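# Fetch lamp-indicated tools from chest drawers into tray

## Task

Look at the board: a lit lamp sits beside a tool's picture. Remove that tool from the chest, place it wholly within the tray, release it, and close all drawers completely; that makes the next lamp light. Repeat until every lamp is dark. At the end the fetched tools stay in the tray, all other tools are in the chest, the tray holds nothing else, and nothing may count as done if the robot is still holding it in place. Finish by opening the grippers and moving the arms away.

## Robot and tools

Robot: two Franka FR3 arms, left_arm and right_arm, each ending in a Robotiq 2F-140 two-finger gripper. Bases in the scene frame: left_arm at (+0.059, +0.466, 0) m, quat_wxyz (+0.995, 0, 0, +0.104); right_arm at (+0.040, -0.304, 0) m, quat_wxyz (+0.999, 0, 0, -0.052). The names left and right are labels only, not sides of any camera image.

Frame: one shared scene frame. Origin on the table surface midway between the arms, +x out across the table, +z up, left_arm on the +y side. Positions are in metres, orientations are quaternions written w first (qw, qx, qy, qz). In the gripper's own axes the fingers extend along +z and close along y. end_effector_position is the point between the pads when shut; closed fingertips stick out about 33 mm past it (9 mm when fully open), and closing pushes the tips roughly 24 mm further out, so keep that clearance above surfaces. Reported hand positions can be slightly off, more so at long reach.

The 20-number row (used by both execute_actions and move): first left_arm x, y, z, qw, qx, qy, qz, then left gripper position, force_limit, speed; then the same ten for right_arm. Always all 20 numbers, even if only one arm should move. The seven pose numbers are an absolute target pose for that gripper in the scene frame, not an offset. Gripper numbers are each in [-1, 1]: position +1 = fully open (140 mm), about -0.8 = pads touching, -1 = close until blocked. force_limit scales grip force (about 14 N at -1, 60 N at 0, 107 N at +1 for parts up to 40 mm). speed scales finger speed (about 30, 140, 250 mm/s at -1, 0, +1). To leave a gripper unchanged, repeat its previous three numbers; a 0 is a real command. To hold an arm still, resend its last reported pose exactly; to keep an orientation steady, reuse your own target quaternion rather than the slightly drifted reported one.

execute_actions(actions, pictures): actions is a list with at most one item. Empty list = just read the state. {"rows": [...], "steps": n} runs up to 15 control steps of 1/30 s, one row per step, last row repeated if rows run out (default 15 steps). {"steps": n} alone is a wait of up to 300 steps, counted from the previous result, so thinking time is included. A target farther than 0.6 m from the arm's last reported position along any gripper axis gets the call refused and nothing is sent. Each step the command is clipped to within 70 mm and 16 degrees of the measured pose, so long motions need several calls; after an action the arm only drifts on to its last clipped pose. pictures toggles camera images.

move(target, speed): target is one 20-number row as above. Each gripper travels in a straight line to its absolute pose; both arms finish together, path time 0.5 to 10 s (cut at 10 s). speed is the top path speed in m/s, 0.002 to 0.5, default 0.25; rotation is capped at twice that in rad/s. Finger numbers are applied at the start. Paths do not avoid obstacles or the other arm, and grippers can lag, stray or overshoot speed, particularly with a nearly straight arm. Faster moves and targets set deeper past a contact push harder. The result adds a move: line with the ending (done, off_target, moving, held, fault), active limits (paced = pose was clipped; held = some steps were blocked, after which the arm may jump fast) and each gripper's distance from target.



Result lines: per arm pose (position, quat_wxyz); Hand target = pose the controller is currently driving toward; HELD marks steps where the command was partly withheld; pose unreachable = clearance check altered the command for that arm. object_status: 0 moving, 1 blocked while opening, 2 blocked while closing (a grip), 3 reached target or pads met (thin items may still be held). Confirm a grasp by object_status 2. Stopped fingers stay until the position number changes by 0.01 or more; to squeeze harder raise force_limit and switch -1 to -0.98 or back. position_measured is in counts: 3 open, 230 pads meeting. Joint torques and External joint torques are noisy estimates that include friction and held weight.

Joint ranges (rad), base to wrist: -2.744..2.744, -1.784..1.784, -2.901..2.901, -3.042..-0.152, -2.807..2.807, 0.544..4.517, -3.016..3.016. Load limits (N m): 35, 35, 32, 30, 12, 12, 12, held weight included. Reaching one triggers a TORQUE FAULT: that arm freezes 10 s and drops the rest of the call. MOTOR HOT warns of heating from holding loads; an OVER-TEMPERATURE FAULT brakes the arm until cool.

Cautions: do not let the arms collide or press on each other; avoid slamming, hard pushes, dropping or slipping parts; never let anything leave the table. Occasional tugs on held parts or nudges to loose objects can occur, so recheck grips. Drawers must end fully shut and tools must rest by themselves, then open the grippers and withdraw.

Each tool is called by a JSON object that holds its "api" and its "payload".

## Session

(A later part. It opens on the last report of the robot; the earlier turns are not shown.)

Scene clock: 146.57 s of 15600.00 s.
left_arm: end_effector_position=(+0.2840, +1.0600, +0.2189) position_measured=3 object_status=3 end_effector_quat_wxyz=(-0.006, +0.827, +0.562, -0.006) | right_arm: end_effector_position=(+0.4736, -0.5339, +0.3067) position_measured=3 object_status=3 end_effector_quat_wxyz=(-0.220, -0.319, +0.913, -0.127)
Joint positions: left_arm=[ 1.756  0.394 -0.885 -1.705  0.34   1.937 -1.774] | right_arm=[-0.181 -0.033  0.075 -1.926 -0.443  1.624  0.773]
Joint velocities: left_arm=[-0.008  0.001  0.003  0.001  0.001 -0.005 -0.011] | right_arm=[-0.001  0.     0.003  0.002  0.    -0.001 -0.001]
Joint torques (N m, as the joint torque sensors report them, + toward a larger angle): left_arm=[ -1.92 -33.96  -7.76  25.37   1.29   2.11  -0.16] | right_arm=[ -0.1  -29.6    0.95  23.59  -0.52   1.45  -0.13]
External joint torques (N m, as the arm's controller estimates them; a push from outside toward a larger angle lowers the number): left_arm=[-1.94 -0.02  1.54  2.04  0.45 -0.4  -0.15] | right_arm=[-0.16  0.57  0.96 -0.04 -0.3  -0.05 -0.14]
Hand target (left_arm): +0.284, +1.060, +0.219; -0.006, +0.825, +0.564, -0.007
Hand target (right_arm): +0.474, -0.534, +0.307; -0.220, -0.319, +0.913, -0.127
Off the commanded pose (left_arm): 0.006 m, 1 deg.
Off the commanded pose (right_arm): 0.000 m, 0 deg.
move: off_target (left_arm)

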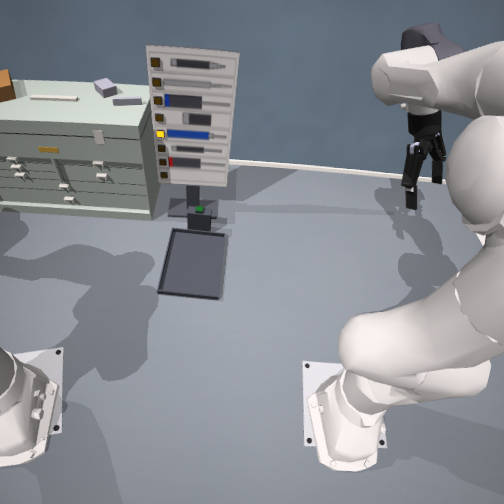

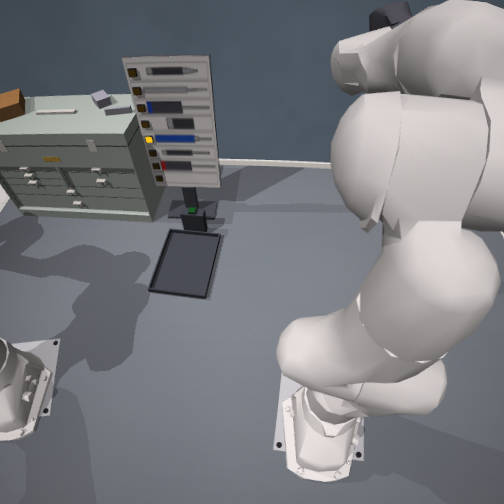

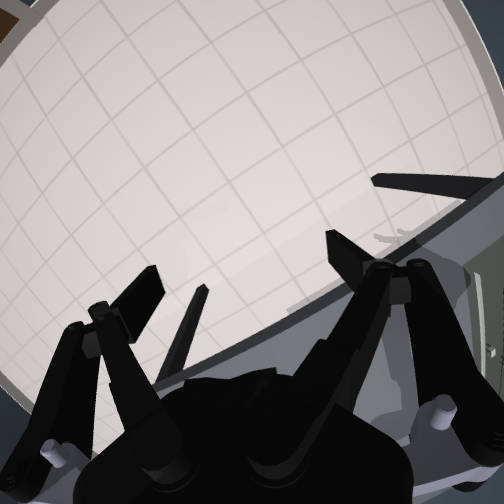

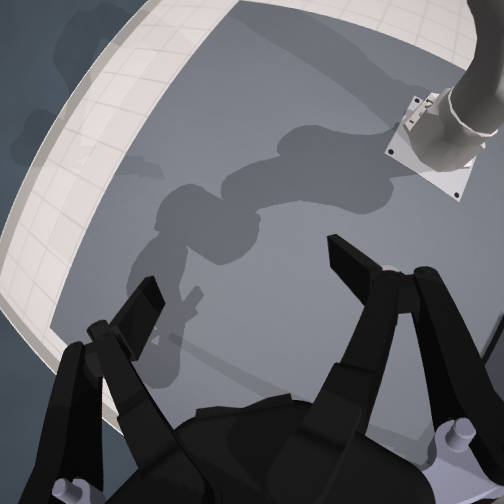

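{"api": "move", "payload": {"target": [0.26,0.98,0.36,0,0.825,0.565,0,1,0,0,0.4736,-0.5339,0.3067,-0.220,-0.319,0.913,-0.127,1,0,0], "speed": 0.35}}

{"api": "move", "payload": {"target": [-0.12,0.99,0.36,0,0.58,0.813,0,1,0,0,0.4736,-0.5339,0.3067,-0.220,-0.319,0.913,-0.127,1,0,0], "speed": 0.35}}

{"api": "move", "payload": {"target": [-0.41,0.75,0.36,0,0.267,0.964,0,1,0,0,0.4736,-0.5339,0.3067,-0.220,-0.319,0.913,-0.127,1,0,0], "speed": 0.35}}

{"api": "move", "payload": {"target": [-0.50,0.94,0.15,0,0.33,0.944,0,1,0,0,0.4736,-0.5339,0.3067,-0.220,-0.319,0.913,-0.127,1,0,0], "speed": 0.35}}

Scene clock: 182.63 s of 15600.00 s.
left_arm: end_effector_position=(+0.2623, +0.9822, +0.3625) position_measured=3 object_status=3 end_effector_quat_wxyz=(+0.001, +0.821, +0.571, +0.006) | right_arm: end_effector_position=(+0.4736, -0.5339, +0.3067) position_measured=3 object_status=3 end_effector_quat_wxyz=(-0.220, -0.319, +0.913, -0.127)
Joint positions: left_arm=[ 1.948 -0.055 -0.93  -1.741 -0.053  1.717 -1.552] | right_arm=[-0.181 -0.033  0.075 -1.926 -0.443  1.624  0.773]
Joint velocities: left_arm=[ 0.002 -0.002 -0.001 -0.002 -0.004 -0.001  0.032] | right_arm=[-0.002  0.002 -0.001  0.     0.001  0.001 -0.   ]
Joint torques (N m, as the joint torque sensors report them, + toward a larger angle): left_arm=[  0.1  -18.67   3.38  24.01   0.29   2.18   0.27] | right_arm=[ -0.06 -30.12   0.95  23.51  -0.52   1.5   -0.14]
External joint torques (N m, as the arm's controller estimates them; a push from outside toward a larger angle lowers the number): left_arm=[ 0.1  -0.68  2.   -0.23 -0.56 -0.37  0.27] | right_arm=[ 0.02 -0.07  1.1  -0.05 -0.29  0.01 -0.15]
Hand target (left_arm): +0.261, +0.981, +0.362; +0.003, +0.824, +0.566, +0.005
Hand target (right_arm): +0.474, -0.534, +0.307; -0.220, -0.319, +0.913, -0.127
Off the commanded pose (left_arm): 0.004 m, 1 deg.
Off the commanded pose (right_arm): 0.000 m, 0 deg.
After step 90, 31.63 s passed at rest.
move: off_target (left_arm)

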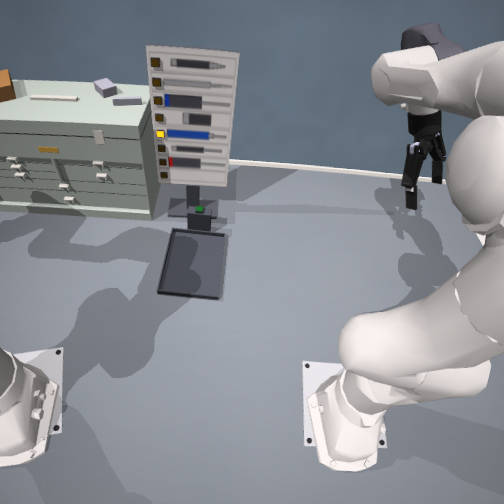

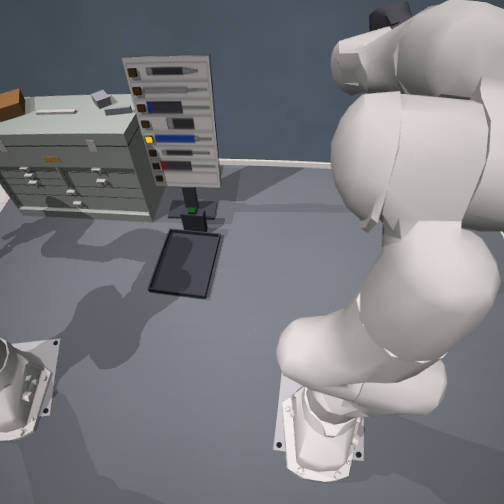

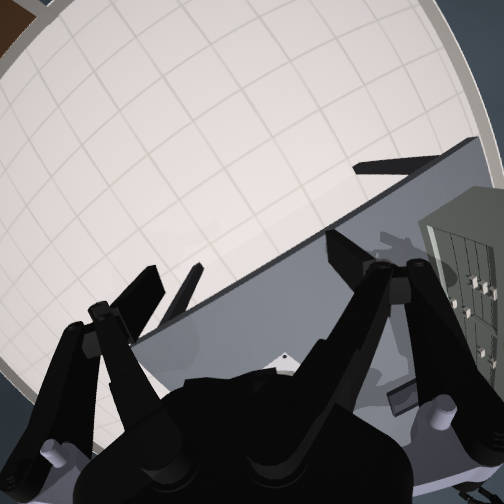

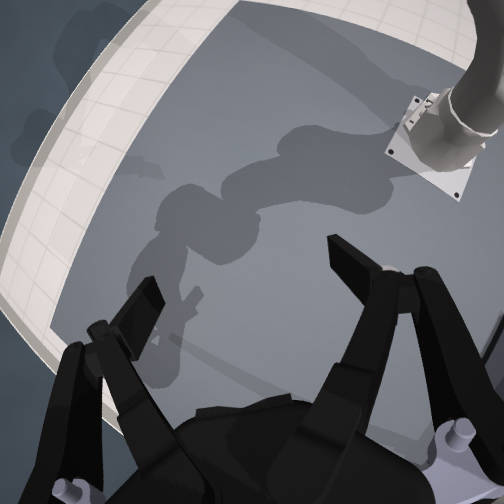

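Scene clock: 184.27 s of 15600.00 s.
left_arm: end_effector_position=(-0.1150, +0.9913, +0.3608) position_measured=3 object_status=3 end_effector_quat_wxyz=(+0.005, +0.584, +0.812, +0.009) | right_arm: end_effector_position=(+0.4736, -0.5339, +0.3067) position_measured=3 object_status=3 end_effector_quat_wxyz=(-0.220, -0.319, +0.913, -0.127)
Joint positions: left_arm=[ 2.256 -0.037 -0.551 -1.743 -0.04   1.713 -1.546] | right_arm=[-0.181 -0.033  0.075 -1.926 -0.443  1.624  0.773]
Joint velocities: left_arm=[-0.    -0.001 -0.004  0.002  0.007 -0.004 -0.03 ] | right_arm=[ 0.    -0.    -0.001 -0.    -0.001  0.    -0.003]
Joint torques (N m, as the joint torque sensors report them, + toward a larger angle): left_arm=[ -0.67 -26.42   0.98  25.57   1.42   2.15  -0.2 ] | right_arm=[ -0.26 -30.05   0.76  23.69  -0.47   1.44  -0.12]
External joint torques (N m, as the arm's controller estimates them; a push from outside toward a larger angle lowers the number): left_arm=[-0.6   0.11  0.46  1.33  0.6  -0.37 -0.2 ] | right_arm=[-0.3   0.13  0.79  0.08 -0.24 -0.06 -0.13]
Hand target (left_arm): -0.114, +0.991, +0.361; +0.005, +0.581, +0.814, +0.007
Hand target (right_arm): +0.474, -0.534, +0.307; -0.220, -0.319, +0.913, -0.127
Off the commanded pose (left_arm): 0.005 m, 1 deg.
Off the commanded pose (right_arm): 0.000 m, 0 deg.
move: off_target (left_arm)

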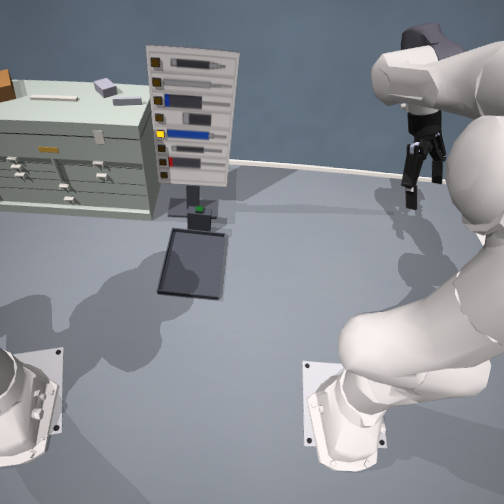

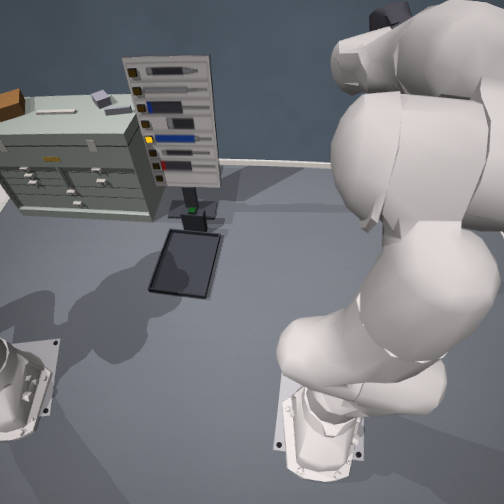

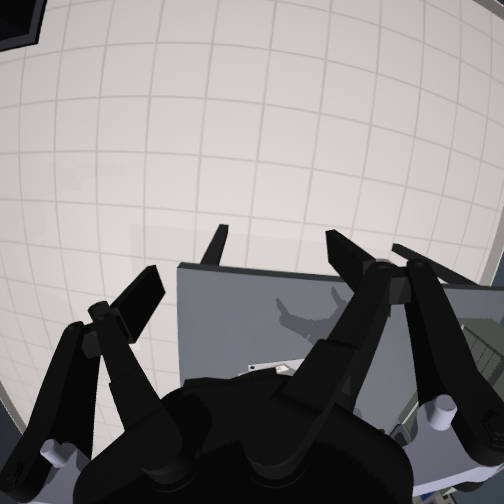

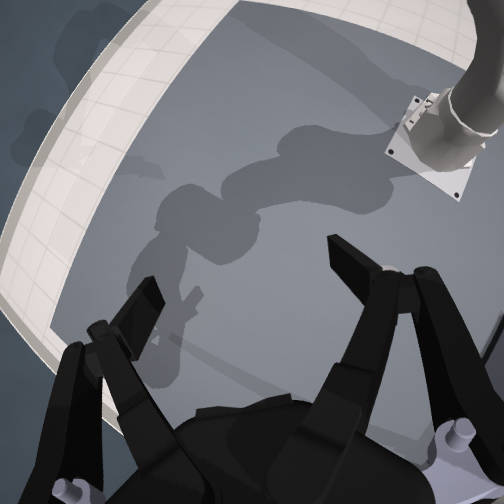

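Scene clock: 185.87 s of 15600.00 s.
left_arm: end_effector_position=(-0.4068, +0.7543, +0.3603) position_measured=3 object_status=3 end_effector_quat_wxyz=(+0.002, +0.269, +0.963, +0.011) | right_arm: end_effector_position=(+0.4736, -0.5339, +0.3067) position_measured=3 object_status=3 end_effector_quat_wxyz=(-0.220, -0.319, +0.913, -0.127)
Joint positions: left_arm=[ 2.584 -0.051 -0.187 -1.767 -0.031  1.719 -1.557] | right_arm=[-0.181 -0.033  0.075 -1.926 -0.443  1.624  0.773]
Joint velocities: left_arm=[ 0.    -0.001 -0.001  0.004  0.003 -0.004 -0.015] | right_arm=[0.001 0.001 0.    0.    0.    0.001 0.   ]
Joint torques (N m, as the joint torque sensors report them, + toward a larger angle): left_arm=[ -0.87 -30.11   0.43  26.76   1.35   2.3   -0.24] | right_arm=[ -0.63 -29.45   1.13  23.64  -0.51   1.46  -0.16]
External joint torques (N m, as the arm's controller estimates them; a push from outside toward a larger angle lowers the number): left_arm=[-0.89 -0.14  0.15  2.44  0.52 -0.23 -0.24] | right_arm=[-0.65  0.67  1.19  0.06 -0.29 -0.03 -0.17]
Hand target (left_arm): -0.406, +0.755, +0.360; +0.002, +0.267, +0.964, +0.009
Hand target (right_arm): +0.474, -0.534, +0.307; -0.220, -0.319, +0.913, -0.127
Off the commanded pose (left_arm): 0.005 m, 1 deg.
Off the commanded pose (right_arm): 0.000 m, 0 deg.
move: off_target (left_arm)

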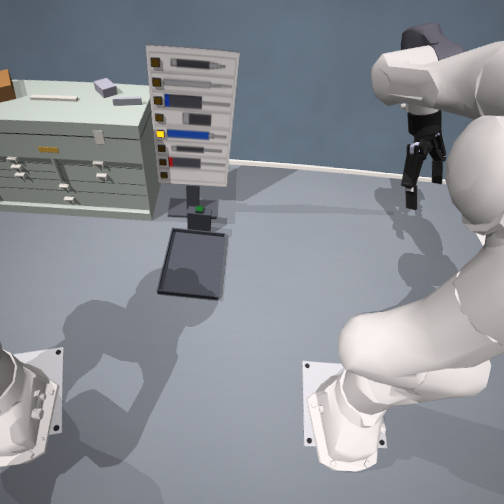

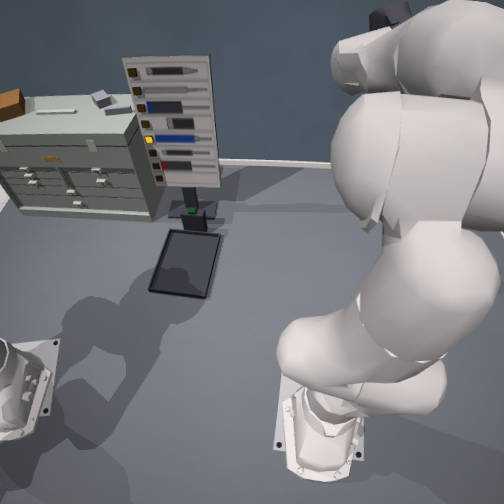

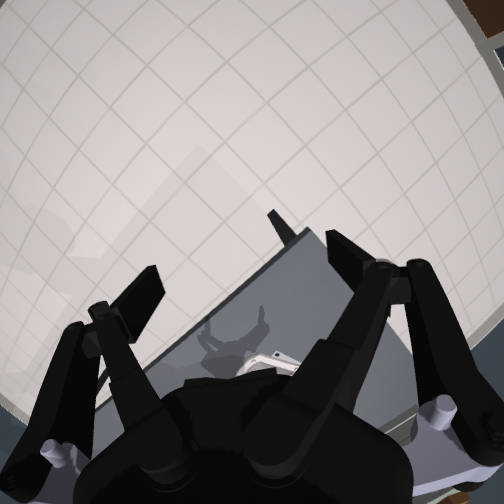

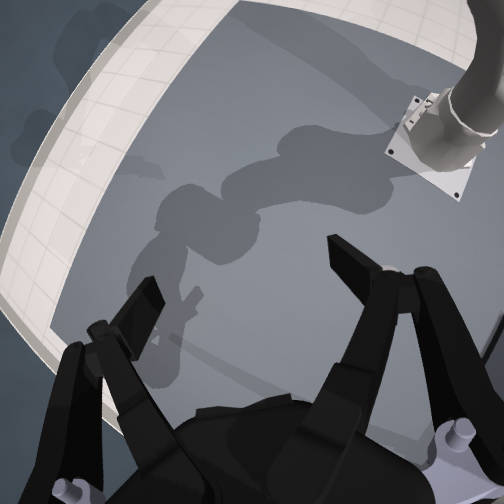

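Scene clock: 187.40 s of 15600.00 s.
left_arm: end_effector_position=(-0.5013, +0.9387, +0.1503) position_measured=3 object_status=3 end_effector_quat_wxyz=(-0.002, +0.334, +0.943, -0.006) | right_arm: end_effector_position=(+0.4736, -0.5339, +0.3067) position_measured=3 object_status=3 end_effector_quat_wxyz=(-0.220, -0.319, +0.913, -0.127)
Joint positions: left_arm=[ 2.381  0.664 -0.217 -1.292  0.157  1.939 -1.672] | right_arm=[-0.181 -0.033  0.075 -1.926 -0.443  1.624  0.773]
Joint velocities: left_arm=[-0.004 -0.001  0.004  0.001 -0.001 -0.004 -0.011] | right_arm=[-0.     0.    -0.    -0.     0.     0.001 -0.   ]
Joint torques (N m, as the joint torque sensors report them, + toward a larger angle): left_arm=[ -0.58 -51.88  -0.92  26.32   1.36   2.13  -0.11] | right_arm=[ -0.39 -29.47   0.73  23.52  -0.54   1.54  -0.1 ]
External joint torques (N m, as the arm's controller estimates them; a push from outside toward a larger angle lowers the number): left_arm=[-0.71 -0.53  2.24  2.16  0.52 -0.38 -0.11] | right_arm=[-0.41  0.74  0.79 -0.12 -0.32  0.04 -0.11]
Hand target (left_arm): -0.501, +0.939, +0.150; -0.001, +0.331, +0.944, -0.008
Hand target (right_arm): +0.474, -0.534, +0.307; -0.220, -0.319, +0.913, -0.127
Off the commanded pose (left_arm): 0.002 m, 1 deg.
Off the commanded pose (right_arm): 0.000 m, 0 deg.
move: done

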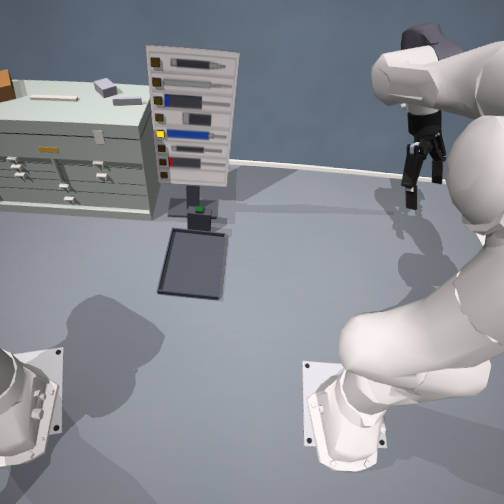

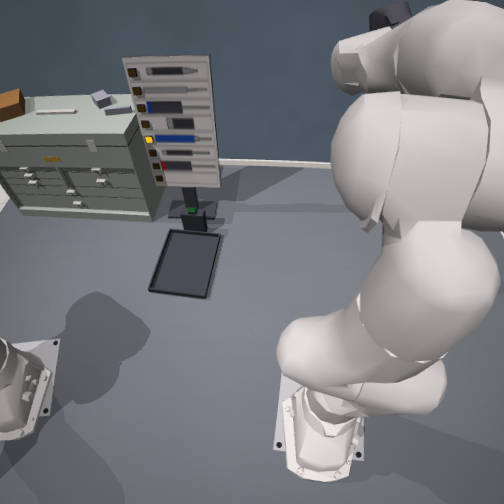

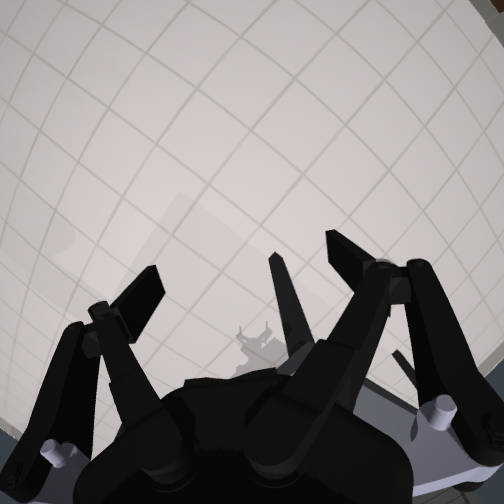

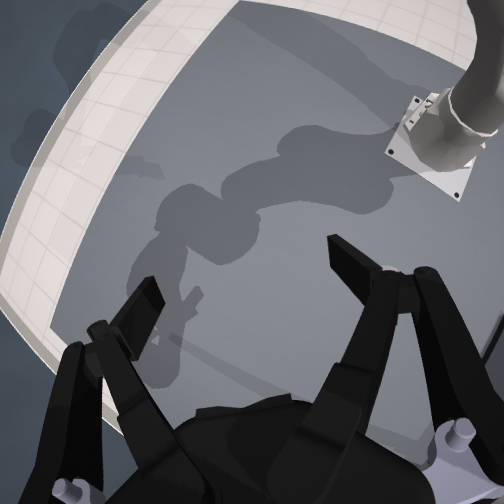

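{"api": "move", "payload": {"target": [-0.20,1.223,0.15,0,0.58,0.813,0,1,0,0,0.4736,-0.5339,0.3067,-0.220,-0.319,0.913,-0.127,1,0,0], "speed": 0.35}}

{"api": "move", "payload": {"target": [0.234,1.247,0.15,0,0.78,0.625,0,1,0,0,0.4736,-0.5339,0.3067,-0.220,-0.319,0.913,-0.127,1,0,0], "speed": 0.35}}

{"api": "move", "payload": {"target": [0.53,1.0,0.44,0,0.91,0.41,0,1,0,0,0.4736,-0.5339,0.3067,-0.220,-0.319,0.913,-0.127,1,0,0], "speed": 0.35}}

{"api": "move", "payload": {"target": [0.72,0.60,0.47,0,0.995,0.1,0,1,0,0,0.4736,-0.5339,0.3067,-0.220,-0.319,0.913,-0.127,1,0,0], "speed": 0.35}}

Scene clock: 201.97 s of 15600.00 s.
left_arm: end_effector_position=(-0.2002, +1.2231, +0.1512) position_measured=3 object_status=3 end_effector_quat_wxyz=(-0.012, +0.582, +0.813, -0.001) | right_arm: end_effector_position=(+0.4736, -0.5339, +0.3067) position_measured=3 object_status=3 end_effector_quat_wxyz=(-0.220, -0.319, +0.913, -0.127)
Joint positions: left_arm=[ 1.778  1.111 -0.303 -0.516  0.287  1.624 -1.633] | right_arm=[-0.181 -0.033  0.075 -1.926 -0.443  1.624  0.773]
Joint velocities: left_arm=[-0.001 -0.001  0.005  0.001 -0.    -0.012  0.014] | right_arm=[-0.001  0.    -0.    -0.     0.    -0.     0.   ]
Joint torques (N m, as the joint torque sensors report them, + toward a larger angle): left_arm=[ -1.91 -58.46  -0.98  24.71   0.69   2.11   0.34] | right_arm=[ -0.2  -29.48   1.06  23.74  -0.56   1.46  -0.09]
External joint torques (N m, as the arm's controller estimates them; a push from outside toward a larger angle lowers the number): left_arm=[-1.78 -0.3   1.99  1.7  -0.21 -0.45  0.34] | right_arm=[-0.11  0.64  1.22  0.17 -0.33 -0.02 -0.1 ]
Hand target (left_arm): -0.199, +1.222, +0.151; -0.010, +0.585, +0.811, -0.002
Hand target (right_arm): +0.474, -0.534, +0.307; -0.220, -0.319, +0.913, -0.127
Off the commanded pose (left_arm): 0.001 m, 1 deg.
Off the commanded pose (right_arm): 0.000 m, 0 deg.
elbow stopped short (left arm): the move would have taken joint 4 (elbow) straighter than the controller allows; a more bent joint 4 avoids this.
After step 90, 9.30 s passed at rest.
move: done

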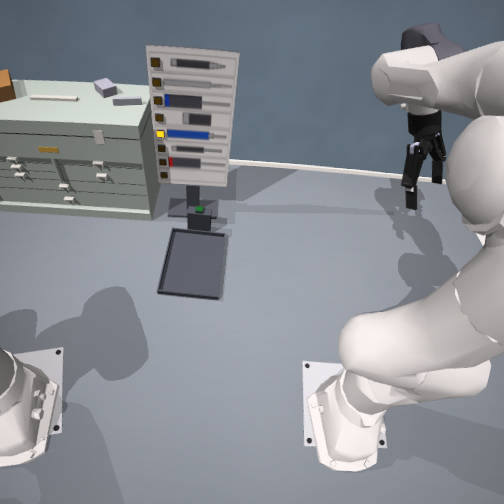

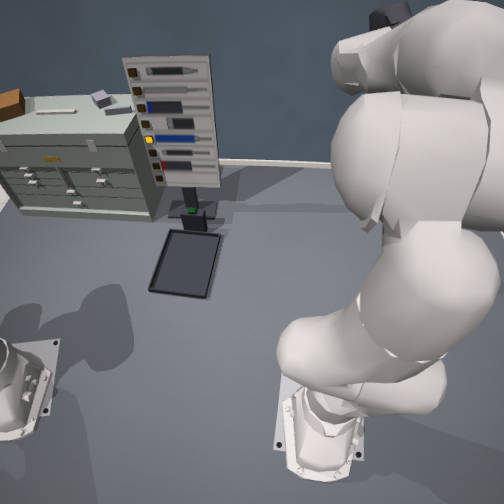

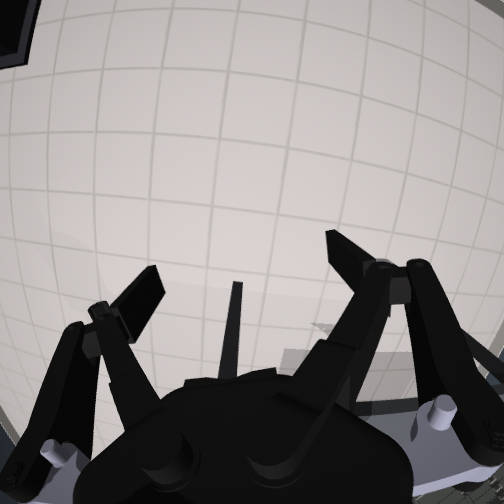

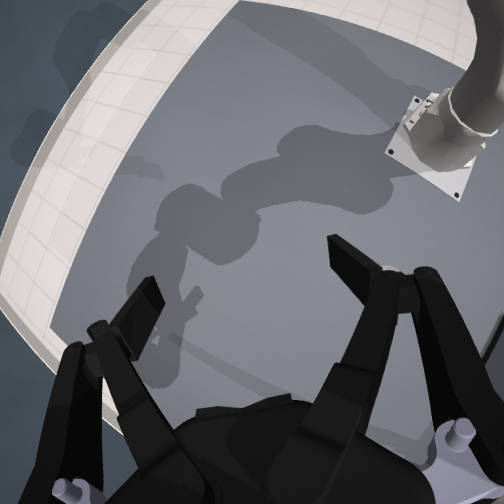

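Scene clock: 204.13 s of 15600.00 s.
left_arm: end_effector_position=(+0.2311, +1.2449, +0.1508) position_measured=3 object_status=3 end_effector_quat_wxyz=(-0.007, +0.777, +0.629, +0.002) | right_arm: end_effector_position=(+0.4736, -0.5339, +0.3067) position_measured=3 object_status=3 end_effector_quat_wxyz=(-0.220, -0.319, +0.913, -0.127)
Joint positions: left_arm=[ 1.266  1.105 -0.397 -0.544  0.363  1.624 -1.659] | right_arm=[-0.181 -0.033  0.075 -1.926 -0.443  1.624  0.773]
Joint velocities: left_arm=[-0.024  0.045  0.008  0.088  0.001 -0.054  0.023] | right_arm=[ 0.     0.001 -0.001 -0.001  0.     0.001 -0.   ]
Joint torques (N m, as the joint torque sensors report them, + toward a larger angle): left_arm=[ -1.43 -58.75  -2.29  23.77   1.44   2.25   0.24] | right_arm=[  0.17 -29.44   0.91  23.44  -0.51   1.5   -0.15]
External joint torques (N m, as the arm's controller estimates them; a push from outside toward a larger angle lowers the number): left_arm=[-1.67 -0.47  1.94  1.32  0.53 -0.28  0.24] | right_arm=[ 0.26  0.62  1.08 -0.09 -0.29  0.02 -0.16]
Hand target (left_arm): +0.230, +1.243, +0.150; -0.007, +0.781, +0.625, -0.003
Hand target (right_arm): +0.474, -0.534, +0.307; -0.220, -0.319, +0.913, -0.127
Off the commanded pose (left_arm): 0.004 m, 1 deg.
Off the commanded pose (right_arm): 0.000 m, 0 deg.
move: off_target (left_arm)

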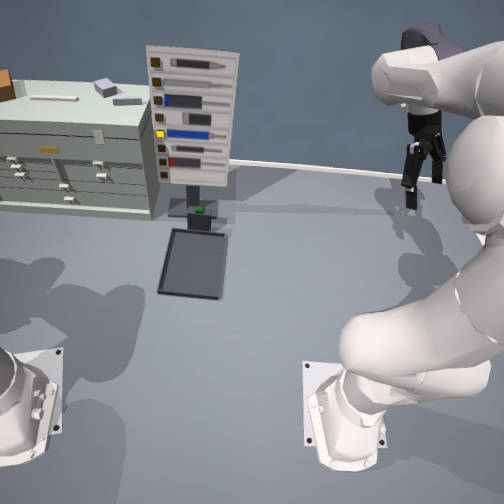

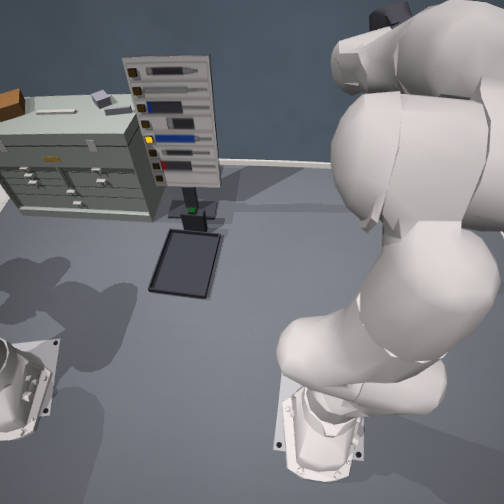

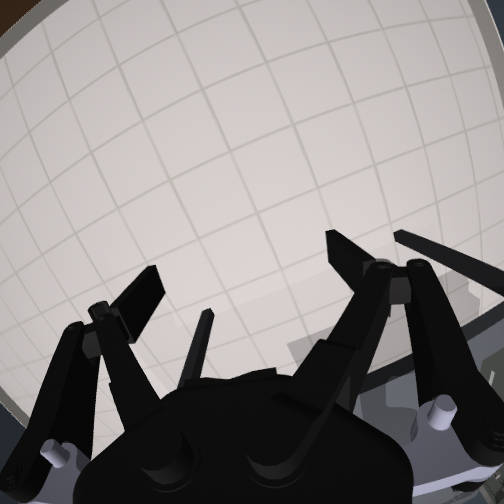

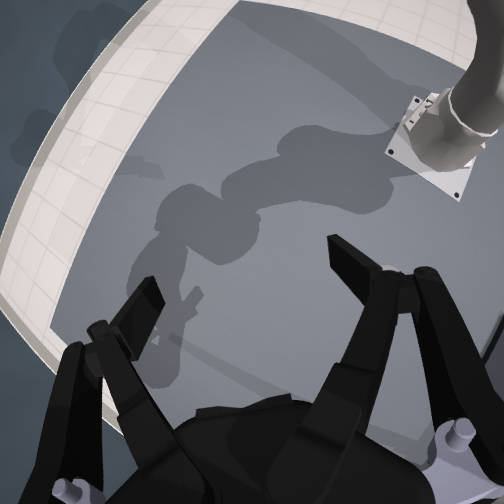

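Scene clock: 206.27 s of 15600.00 s.
left_arm: end_effector_position=(+0.5238, +1.0001, +0.4388) position_measured=3 object_status=3 end_effector_quat_wxyz=(-0.027, +0.909, +0.414, +0.044) | right_arm: end_effector_position=(+0.4736, -0.5339, +0.3067) position_measured=3 object_status=3 end_effector_quat_wxyz=(-0.220, -0.319, +0.913, -0.127)
Joint positions: left_arm=[ 0.826  0.706 -0.532 -0.516  0.388  1.276 -1.659] | right_arm=[-0.181 -0.033  0.075 -1.926 -0.443  1.624  0.773]
Joint velocities: left_arm=[-0.01  -0.001  0.022  0.001 -0.014 -0.004  0.01 ] | right_arm=[ 0.001  0.    -0.    -0.001  0.001 -0.    -0.001]
Joint torques (N m, as the joint torque sensors report them, + toward a larger angle): left_arm=[ -1.41 -48.46  -1.57  20.26   0.47   2.39   0.28] | right_arm=[ -0.32 -29.86   0.84  23.55  -0.54   1.52  -0.18]
External joint torques (N m, as the arm's controller estimates them; a push from outside toward a larger angle lowers the number): left_arm=[-1.21 -0.48  2.65  1.81 -0.39 -0.38  0.28] | right_arm=[-0.37  0.35  0.86 -0.07 -0.32  0.02 -0.19]
Hand target (left_arm): +0.524, +0.998, +0.439; -0.026, +0.910, +0.411, +0.043
Hand target (right_arm): +0.474, -0.534, +0.307; -0.220, -0.319, +0.913, -0.127
Off the commanded pose (left_arm): 0.006 m, 6 deg.
Off the commanded pose (right_arm): 0.000 m, 0 deg.
elbow stopped short (left arm): the move would have taken joint 4 (elbow) straighter than the controller allows; a more bent joint 4 avoids this.
move: off_target (left_arm)

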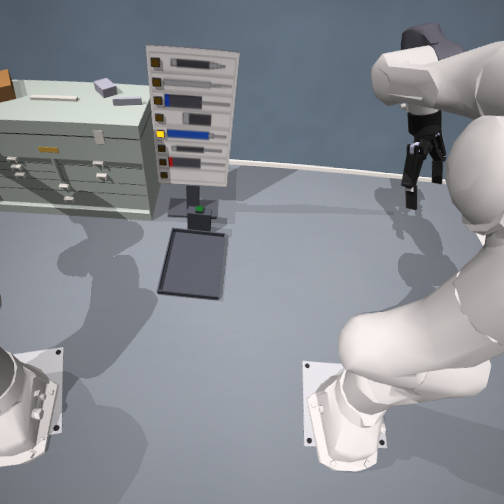

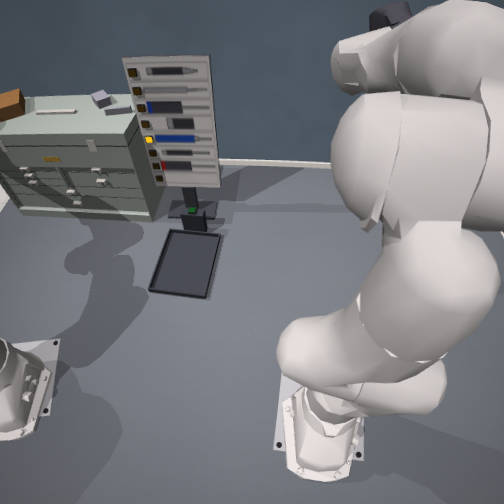

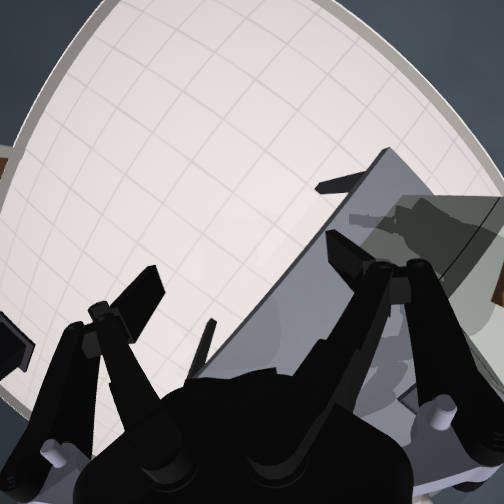

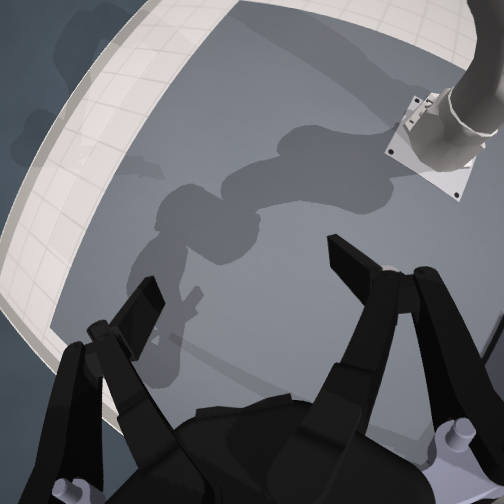

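Scene clock: 208.27 s of 15600.00 s.
left_arm: end_effector_position=(+0.7137, +0.6033, +0.4695) position_measured=3 object_status=3 end_effector_quat_wxyz=(-0.012, +0.994, +0.104, +0.031) | right_arm: end_effector_position=(+0.4736, -0.5339, +0.3067) position_measured=3 object_status=3 end_effector_quat_wxyz=(-0.220, -0.319, +0.913, -0.127)
Joint positions: left_arm=[ 0.224  0.659 -0.657 -0.516  0.46   1.167 -1.679] | right_arm=[-0.181 -0.033  0.075 -1.926 -0.443  1.624  0.773]
Joint velocities: left_arm=[-0.013 -0.     0.03   0.001 -0.014 -0.005  0.013] | right_arm=[ 0.002 -0.    -0.001 -0.001  0.     0.001  0.001]
Joint torques (N m, as the joint torque sensors report them, + toward a larger angle): left_arm=[ -1.31 -46.33  -3.62  18.15   0.33   2.36   0.34] | right_arm=[ -0.04 -29.69   0.73  24.03  -0.51   1.49  -0.11]
External joint torques (N m, as the arm's controller estimates them; a push from outside toward a larger angle lowers the number): left_arm=[-1.33 -1.01  1.22  1.34 -0.54 -0.32  0.34] | right_arm=[-0.07  0.46  0.77  0.45 -0.28  0.   -0.12]
Hand target (left_arm): +0.713, +0.602, +0.470; -0.012, +0.995, +0.099, +0.029
Hand target (right_arm): +0.474, -0.534, +0.307; -0.220, -0.319, +0.913, -0.127
Off the commanded pose (left_arm): 0.007 m, 4 deg.
Off the commanded pose (right_arm): 0.000 m, 0 deg.
elbow stopped short (left arm): the move would have taken joint 4 (elbow) straighter than the controller allows; a more bent joint 4 avoids this.
move: off_target (left_arm)

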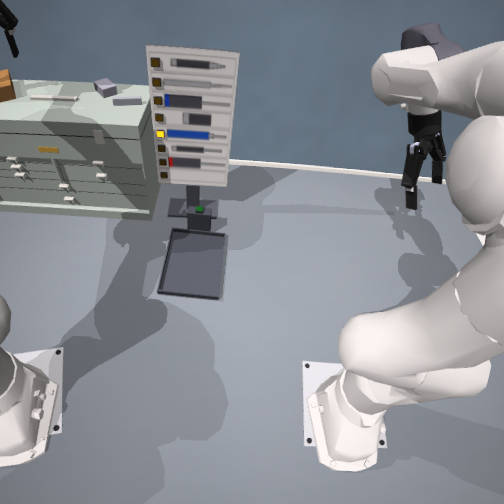

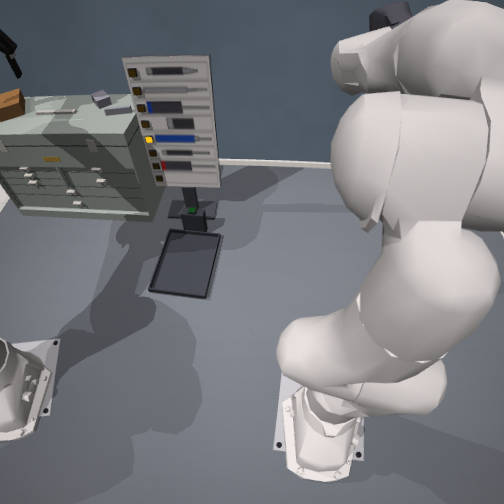

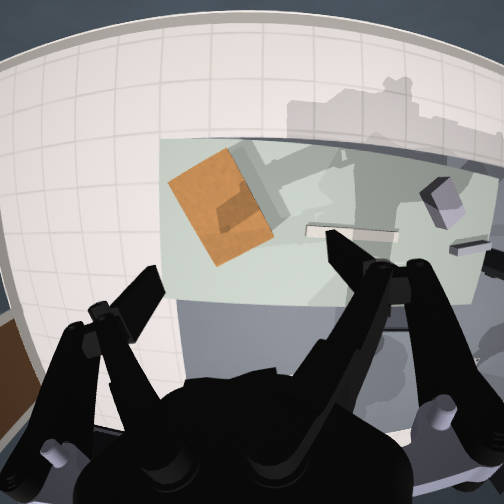

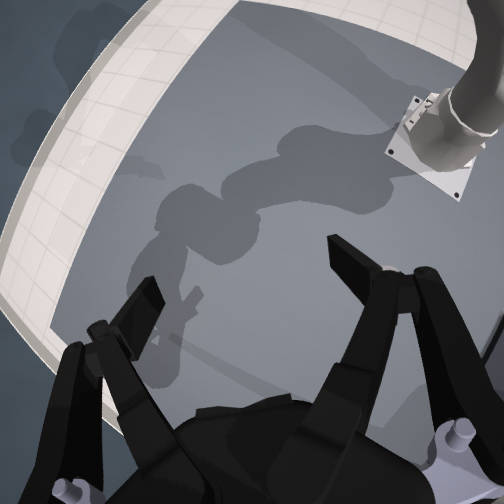

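{"api": "move", "payload": {"target": [0.50,0.40,0.42,0,0.966,0,0.259,-0.1,0,0,0.4736,-0.5339,0.3067,-0.220,-0.319,0.913,-0.127,1,0,0]}}

{"api": "move", "payload": {"target": [0.52,0.37,0.24,0,0.924,0,0.383,-0.1,0,0,0.4736,-0.5339,0.3067,-0.220,-0.319,0.913,-0.127,1,0,0], "speed": 0.15}}

Scene clock: 219.77 s of 15600.00 s.
left_arm: end_effector_position=(+0.4982, +0.4051, +0.4185) position_measured=141 object_status=3 end_effector_quat_wxyz=(+0.015, +0.965, +0.012, +0.263) | right_arm: end_effector_position=(+0.4736, -0.5339, +0.3067) position_measured=3 object_status=3 end_effector_quat_wxyz=(-0.220, -0.319, +0.913, -0.127)
Joint positions: left_arm=[ 0.215 -0.947 -0.408 -2.497 -0.462  2.108 -1.376] | right_arm=[-0.181 -0.033  0.075 -1.926 -0.443  1.624  0.773]
Joint velocities: left_arm=[-0.001  0.     0.002 -0.001  0.     0.015  0.021] | right_arm=[-0.001 -0.    -0.002 -0.     0.002  0.     0.   ]
Joint torques (N m, as the joint torque sensors report them, + toward a larger angle): left_arm=[-1.92  0.84 10.16 23.01  1.05  3.88  0.12] | right_arm=[ -0.27 -29.74   0.73  23.77  -0.49   1.48  -0.13]
External joint torques (N m, as the arm's controller estimates them; a push from outside toward a larger angle lowers the number): left_arm=[-1.96  0.76  2.09 -0.3   0.29  0.51  0.1 ] | right_arm=[-0.21  0.48  0.86  0.16 -0.26 -0.01 -0.13]
Hand target (left_arm): +0.499, +0.405, +0.418; +0.014, +0.964, +0.007, +0.264
Hand target (right_arm): +0.474, -0.534, +0.307; -0.220, -0.319, +0.913, -0.127
Off the commanded pose (left_arm): 0.006 m, 2 deg.
Off the commanded pose (right_arm): 0.000 m, 0 deg.
After step 90, 6.47 s passed at rest.
move: off_target (left_arm); limits=paced

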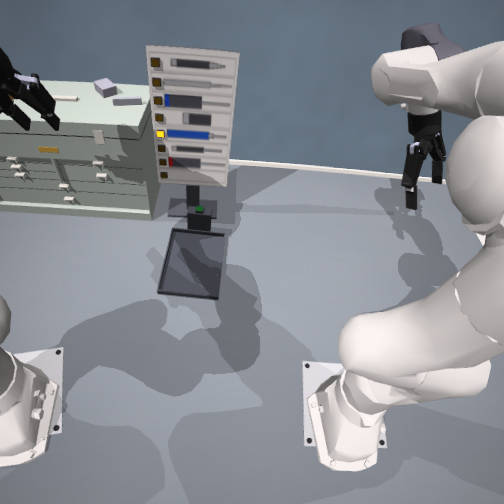

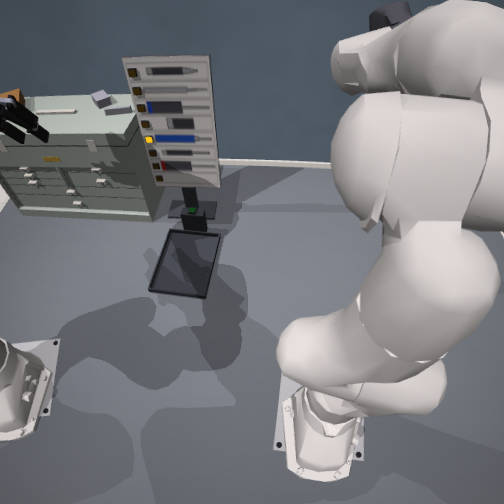

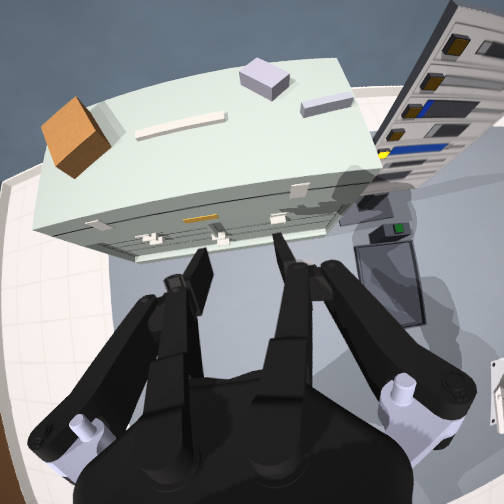

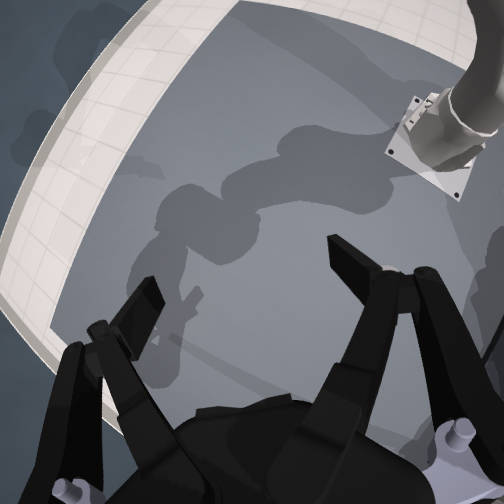

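Scene clock: 221.97 s of 15600.00 s.
left_arm: end_effector_position=(+0.5212, +0.3743, +0.2389) position_measured=141 object_status=3 end_effector_quat_wxyz=(-0.002, +0.925, +0.007, +0.381) | right_arm: end_effector_position=(+0.4736, -0.5339, +0.3067) position_measured=3 object_status=3 end_effector_quat_wxyz=(-0.220, -0.319, +0.913, -0.127)
Joint positions: left_arm=[-0.022 -0.747 -0.755 -2.988 -0.941  3.054 -1.267] | right_arm=[-0.181 -0.033  0.075 -1.926 -0.443  1.624  0.773]
Joint velocities: left_arm=[-0.003  0.002  0.003 -0.002 -0.     0.017  0.011] | right_arm=[ 0.     0.001  0.001  0.001  0.     0.001 -0.001]
Joint torques (N m, as the joint torque sensors report them, + toward a larger angle): left_arm=[-1.71 -1.67  8.66 18.14  1.59  3.82  0.45] | right_arm=[ -0.62 -29.57   1.01  23.66  -0.52   1.46  -0.1 ]
External joint torques (N m, as the arm's controller estimates them; a push from outside toward a larger angle lowers the number): left_arm=[-1.71  1.1   1.63 -0.44  0.47  0.38  0.43] | right_arm=[-0.68  0.56  1.02  0.06 -0.3  -0.04 -0.11]
Hand target (left_arm): +0.521, +0.375, +0.239; -0.004, +0.924, +0.003, +0.382
Hand target (right_arm): +0.474, -0.534, +0.307; -0.220, -0.319, +0.913, -0.127
Off the commanded pose (left_arm): 0.005 m, 1 deg.
Off the commanded pose (right_arm): 0.000 m, 0 deg.
move: off_target (left_arm)

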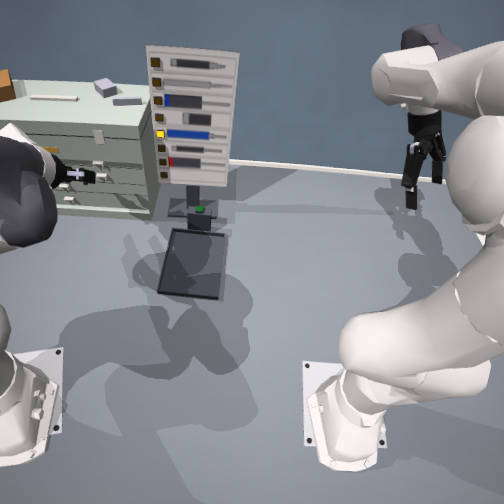

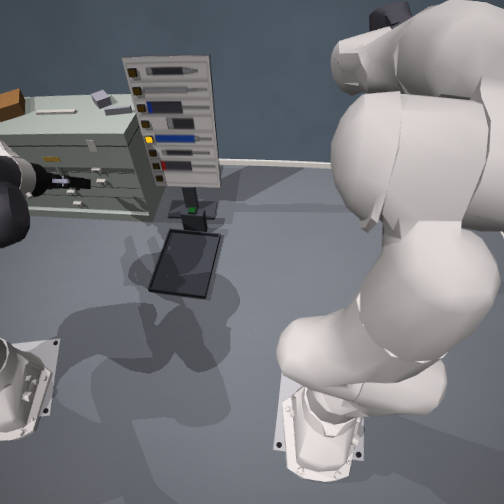

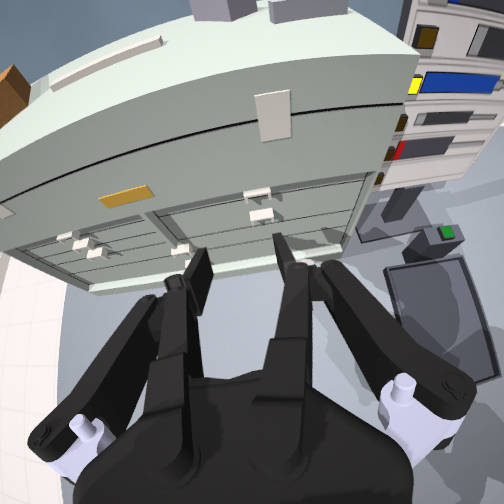

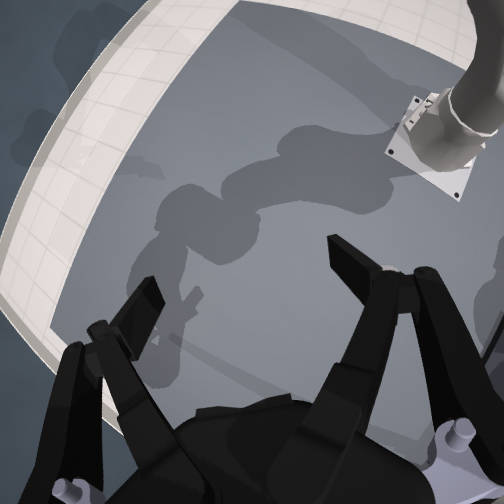

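{"api": "move", "payload": {"target": [0.60,0.338,0.25,0,0.924,0,0.383,-0.1,0,0,0.4736,-0.5339,0.3067,-0.220,-0.319,0.913,-0.127,1,0,0], "speed": 0.1}}

Scene clock: 266.20 s of 15600.00 s.
left_arm: end_effector_position=(+0.5770, +0.3488, +0.2462) position_measured=141 object_status=3 end_effector_quat_wxyz=(-0.013, +0.924, -0.008, +0.381) | right_arm: end_effector_position=(+0.4736, -0.5339, +0.3067) position_measured=3 object_status=3 end_effector_quat_wxyz=(-0.220, -0.319, +0.913, -0.127)
Joint positions: left_arm=[ 0.195 -0.575 -0.913 -2.806 -0.876  3.104 -1.273] | right_arm=[-0.181 -0.033  0.075 -1.926 -0.443  1.624  0.773]
Joint velocities: left_arm=[-0.001 -0.001  0.001  0.001  0.001 -0.    -0.   ] | right_arm=[ 0.    -0.001 -0.     0.002 -0.     0.001  0.   ]
Joint torques (N m, as the joint torque sensors report them, + toward a larger angle): left_arm=[ 2.93  1.53  9.92 23.8   1.56  3.65 -0.15] | right_arm=[ -0.05 -29.44   0.62  23.59  -0.52   1.54  -0.13]
External joint torques (N m, as the arm's controller estimates them; a push from outside toward a larger angle lowers the number): left_arm=[ 2.92  6.81  1.32  5.15  0.51  0.17 -0.16] | right_arm=[-0.11  0.83  0.64 -0.12 -0.29  0.03 -0.14]
Hand target (left_arm): +0.579, +0.348, +0.245; -0.010, +0.925, -0.006, +0.380
Hand target (right_arm): +0.474, -0.534, +0.307; -0.220, -0.319, +0.913, -0.127
Off the commanded pose (left_arm): 0.026 m, 2 deg.
Off the commanded pose (right_arm): 0.000 m, 0 deg.
TORQUE FAULT: the external load on joint 4 (elbow) of the left arm reached its load limit, and that arm stopped for 10 seconds. A torque fault stops only its own arm. That arm's remaining commands of this call were not run. That arm's gripper holds where it stopped, with its grip as last carried out, and that arm accepts commands again: back off and push less far. That arm stops again, at the same cost, whenever a joint's load reaches its limit.
After step 90, 30.27 s passed at rest.
move: fault (left_arm)

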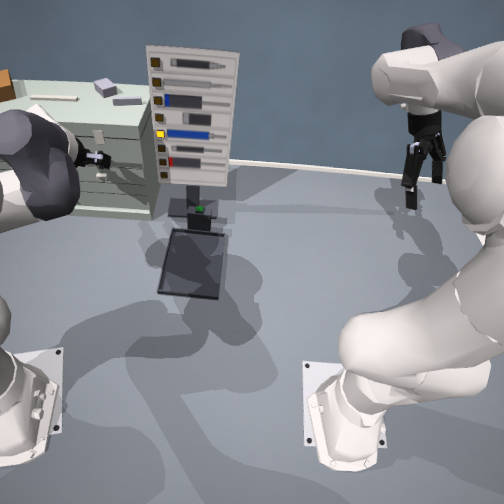

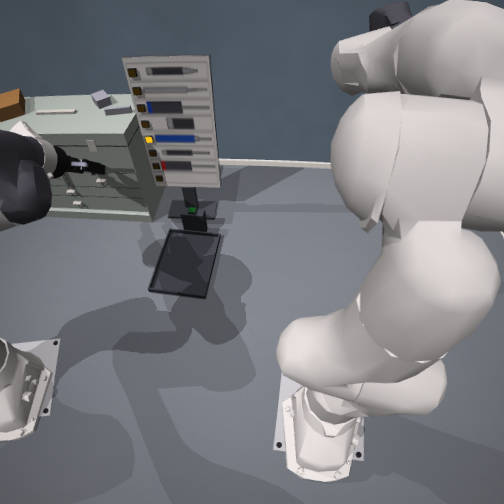

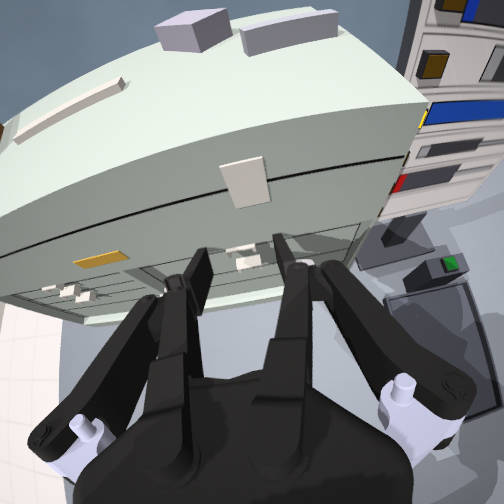

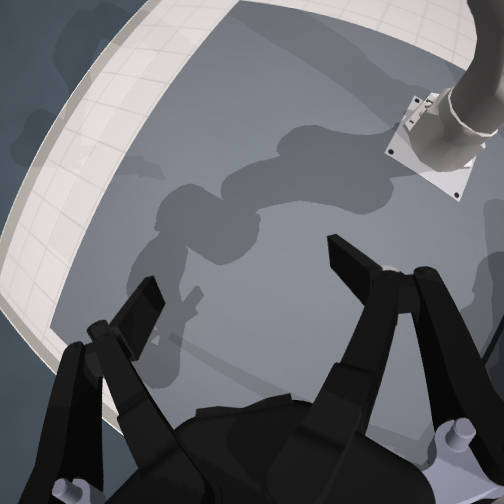

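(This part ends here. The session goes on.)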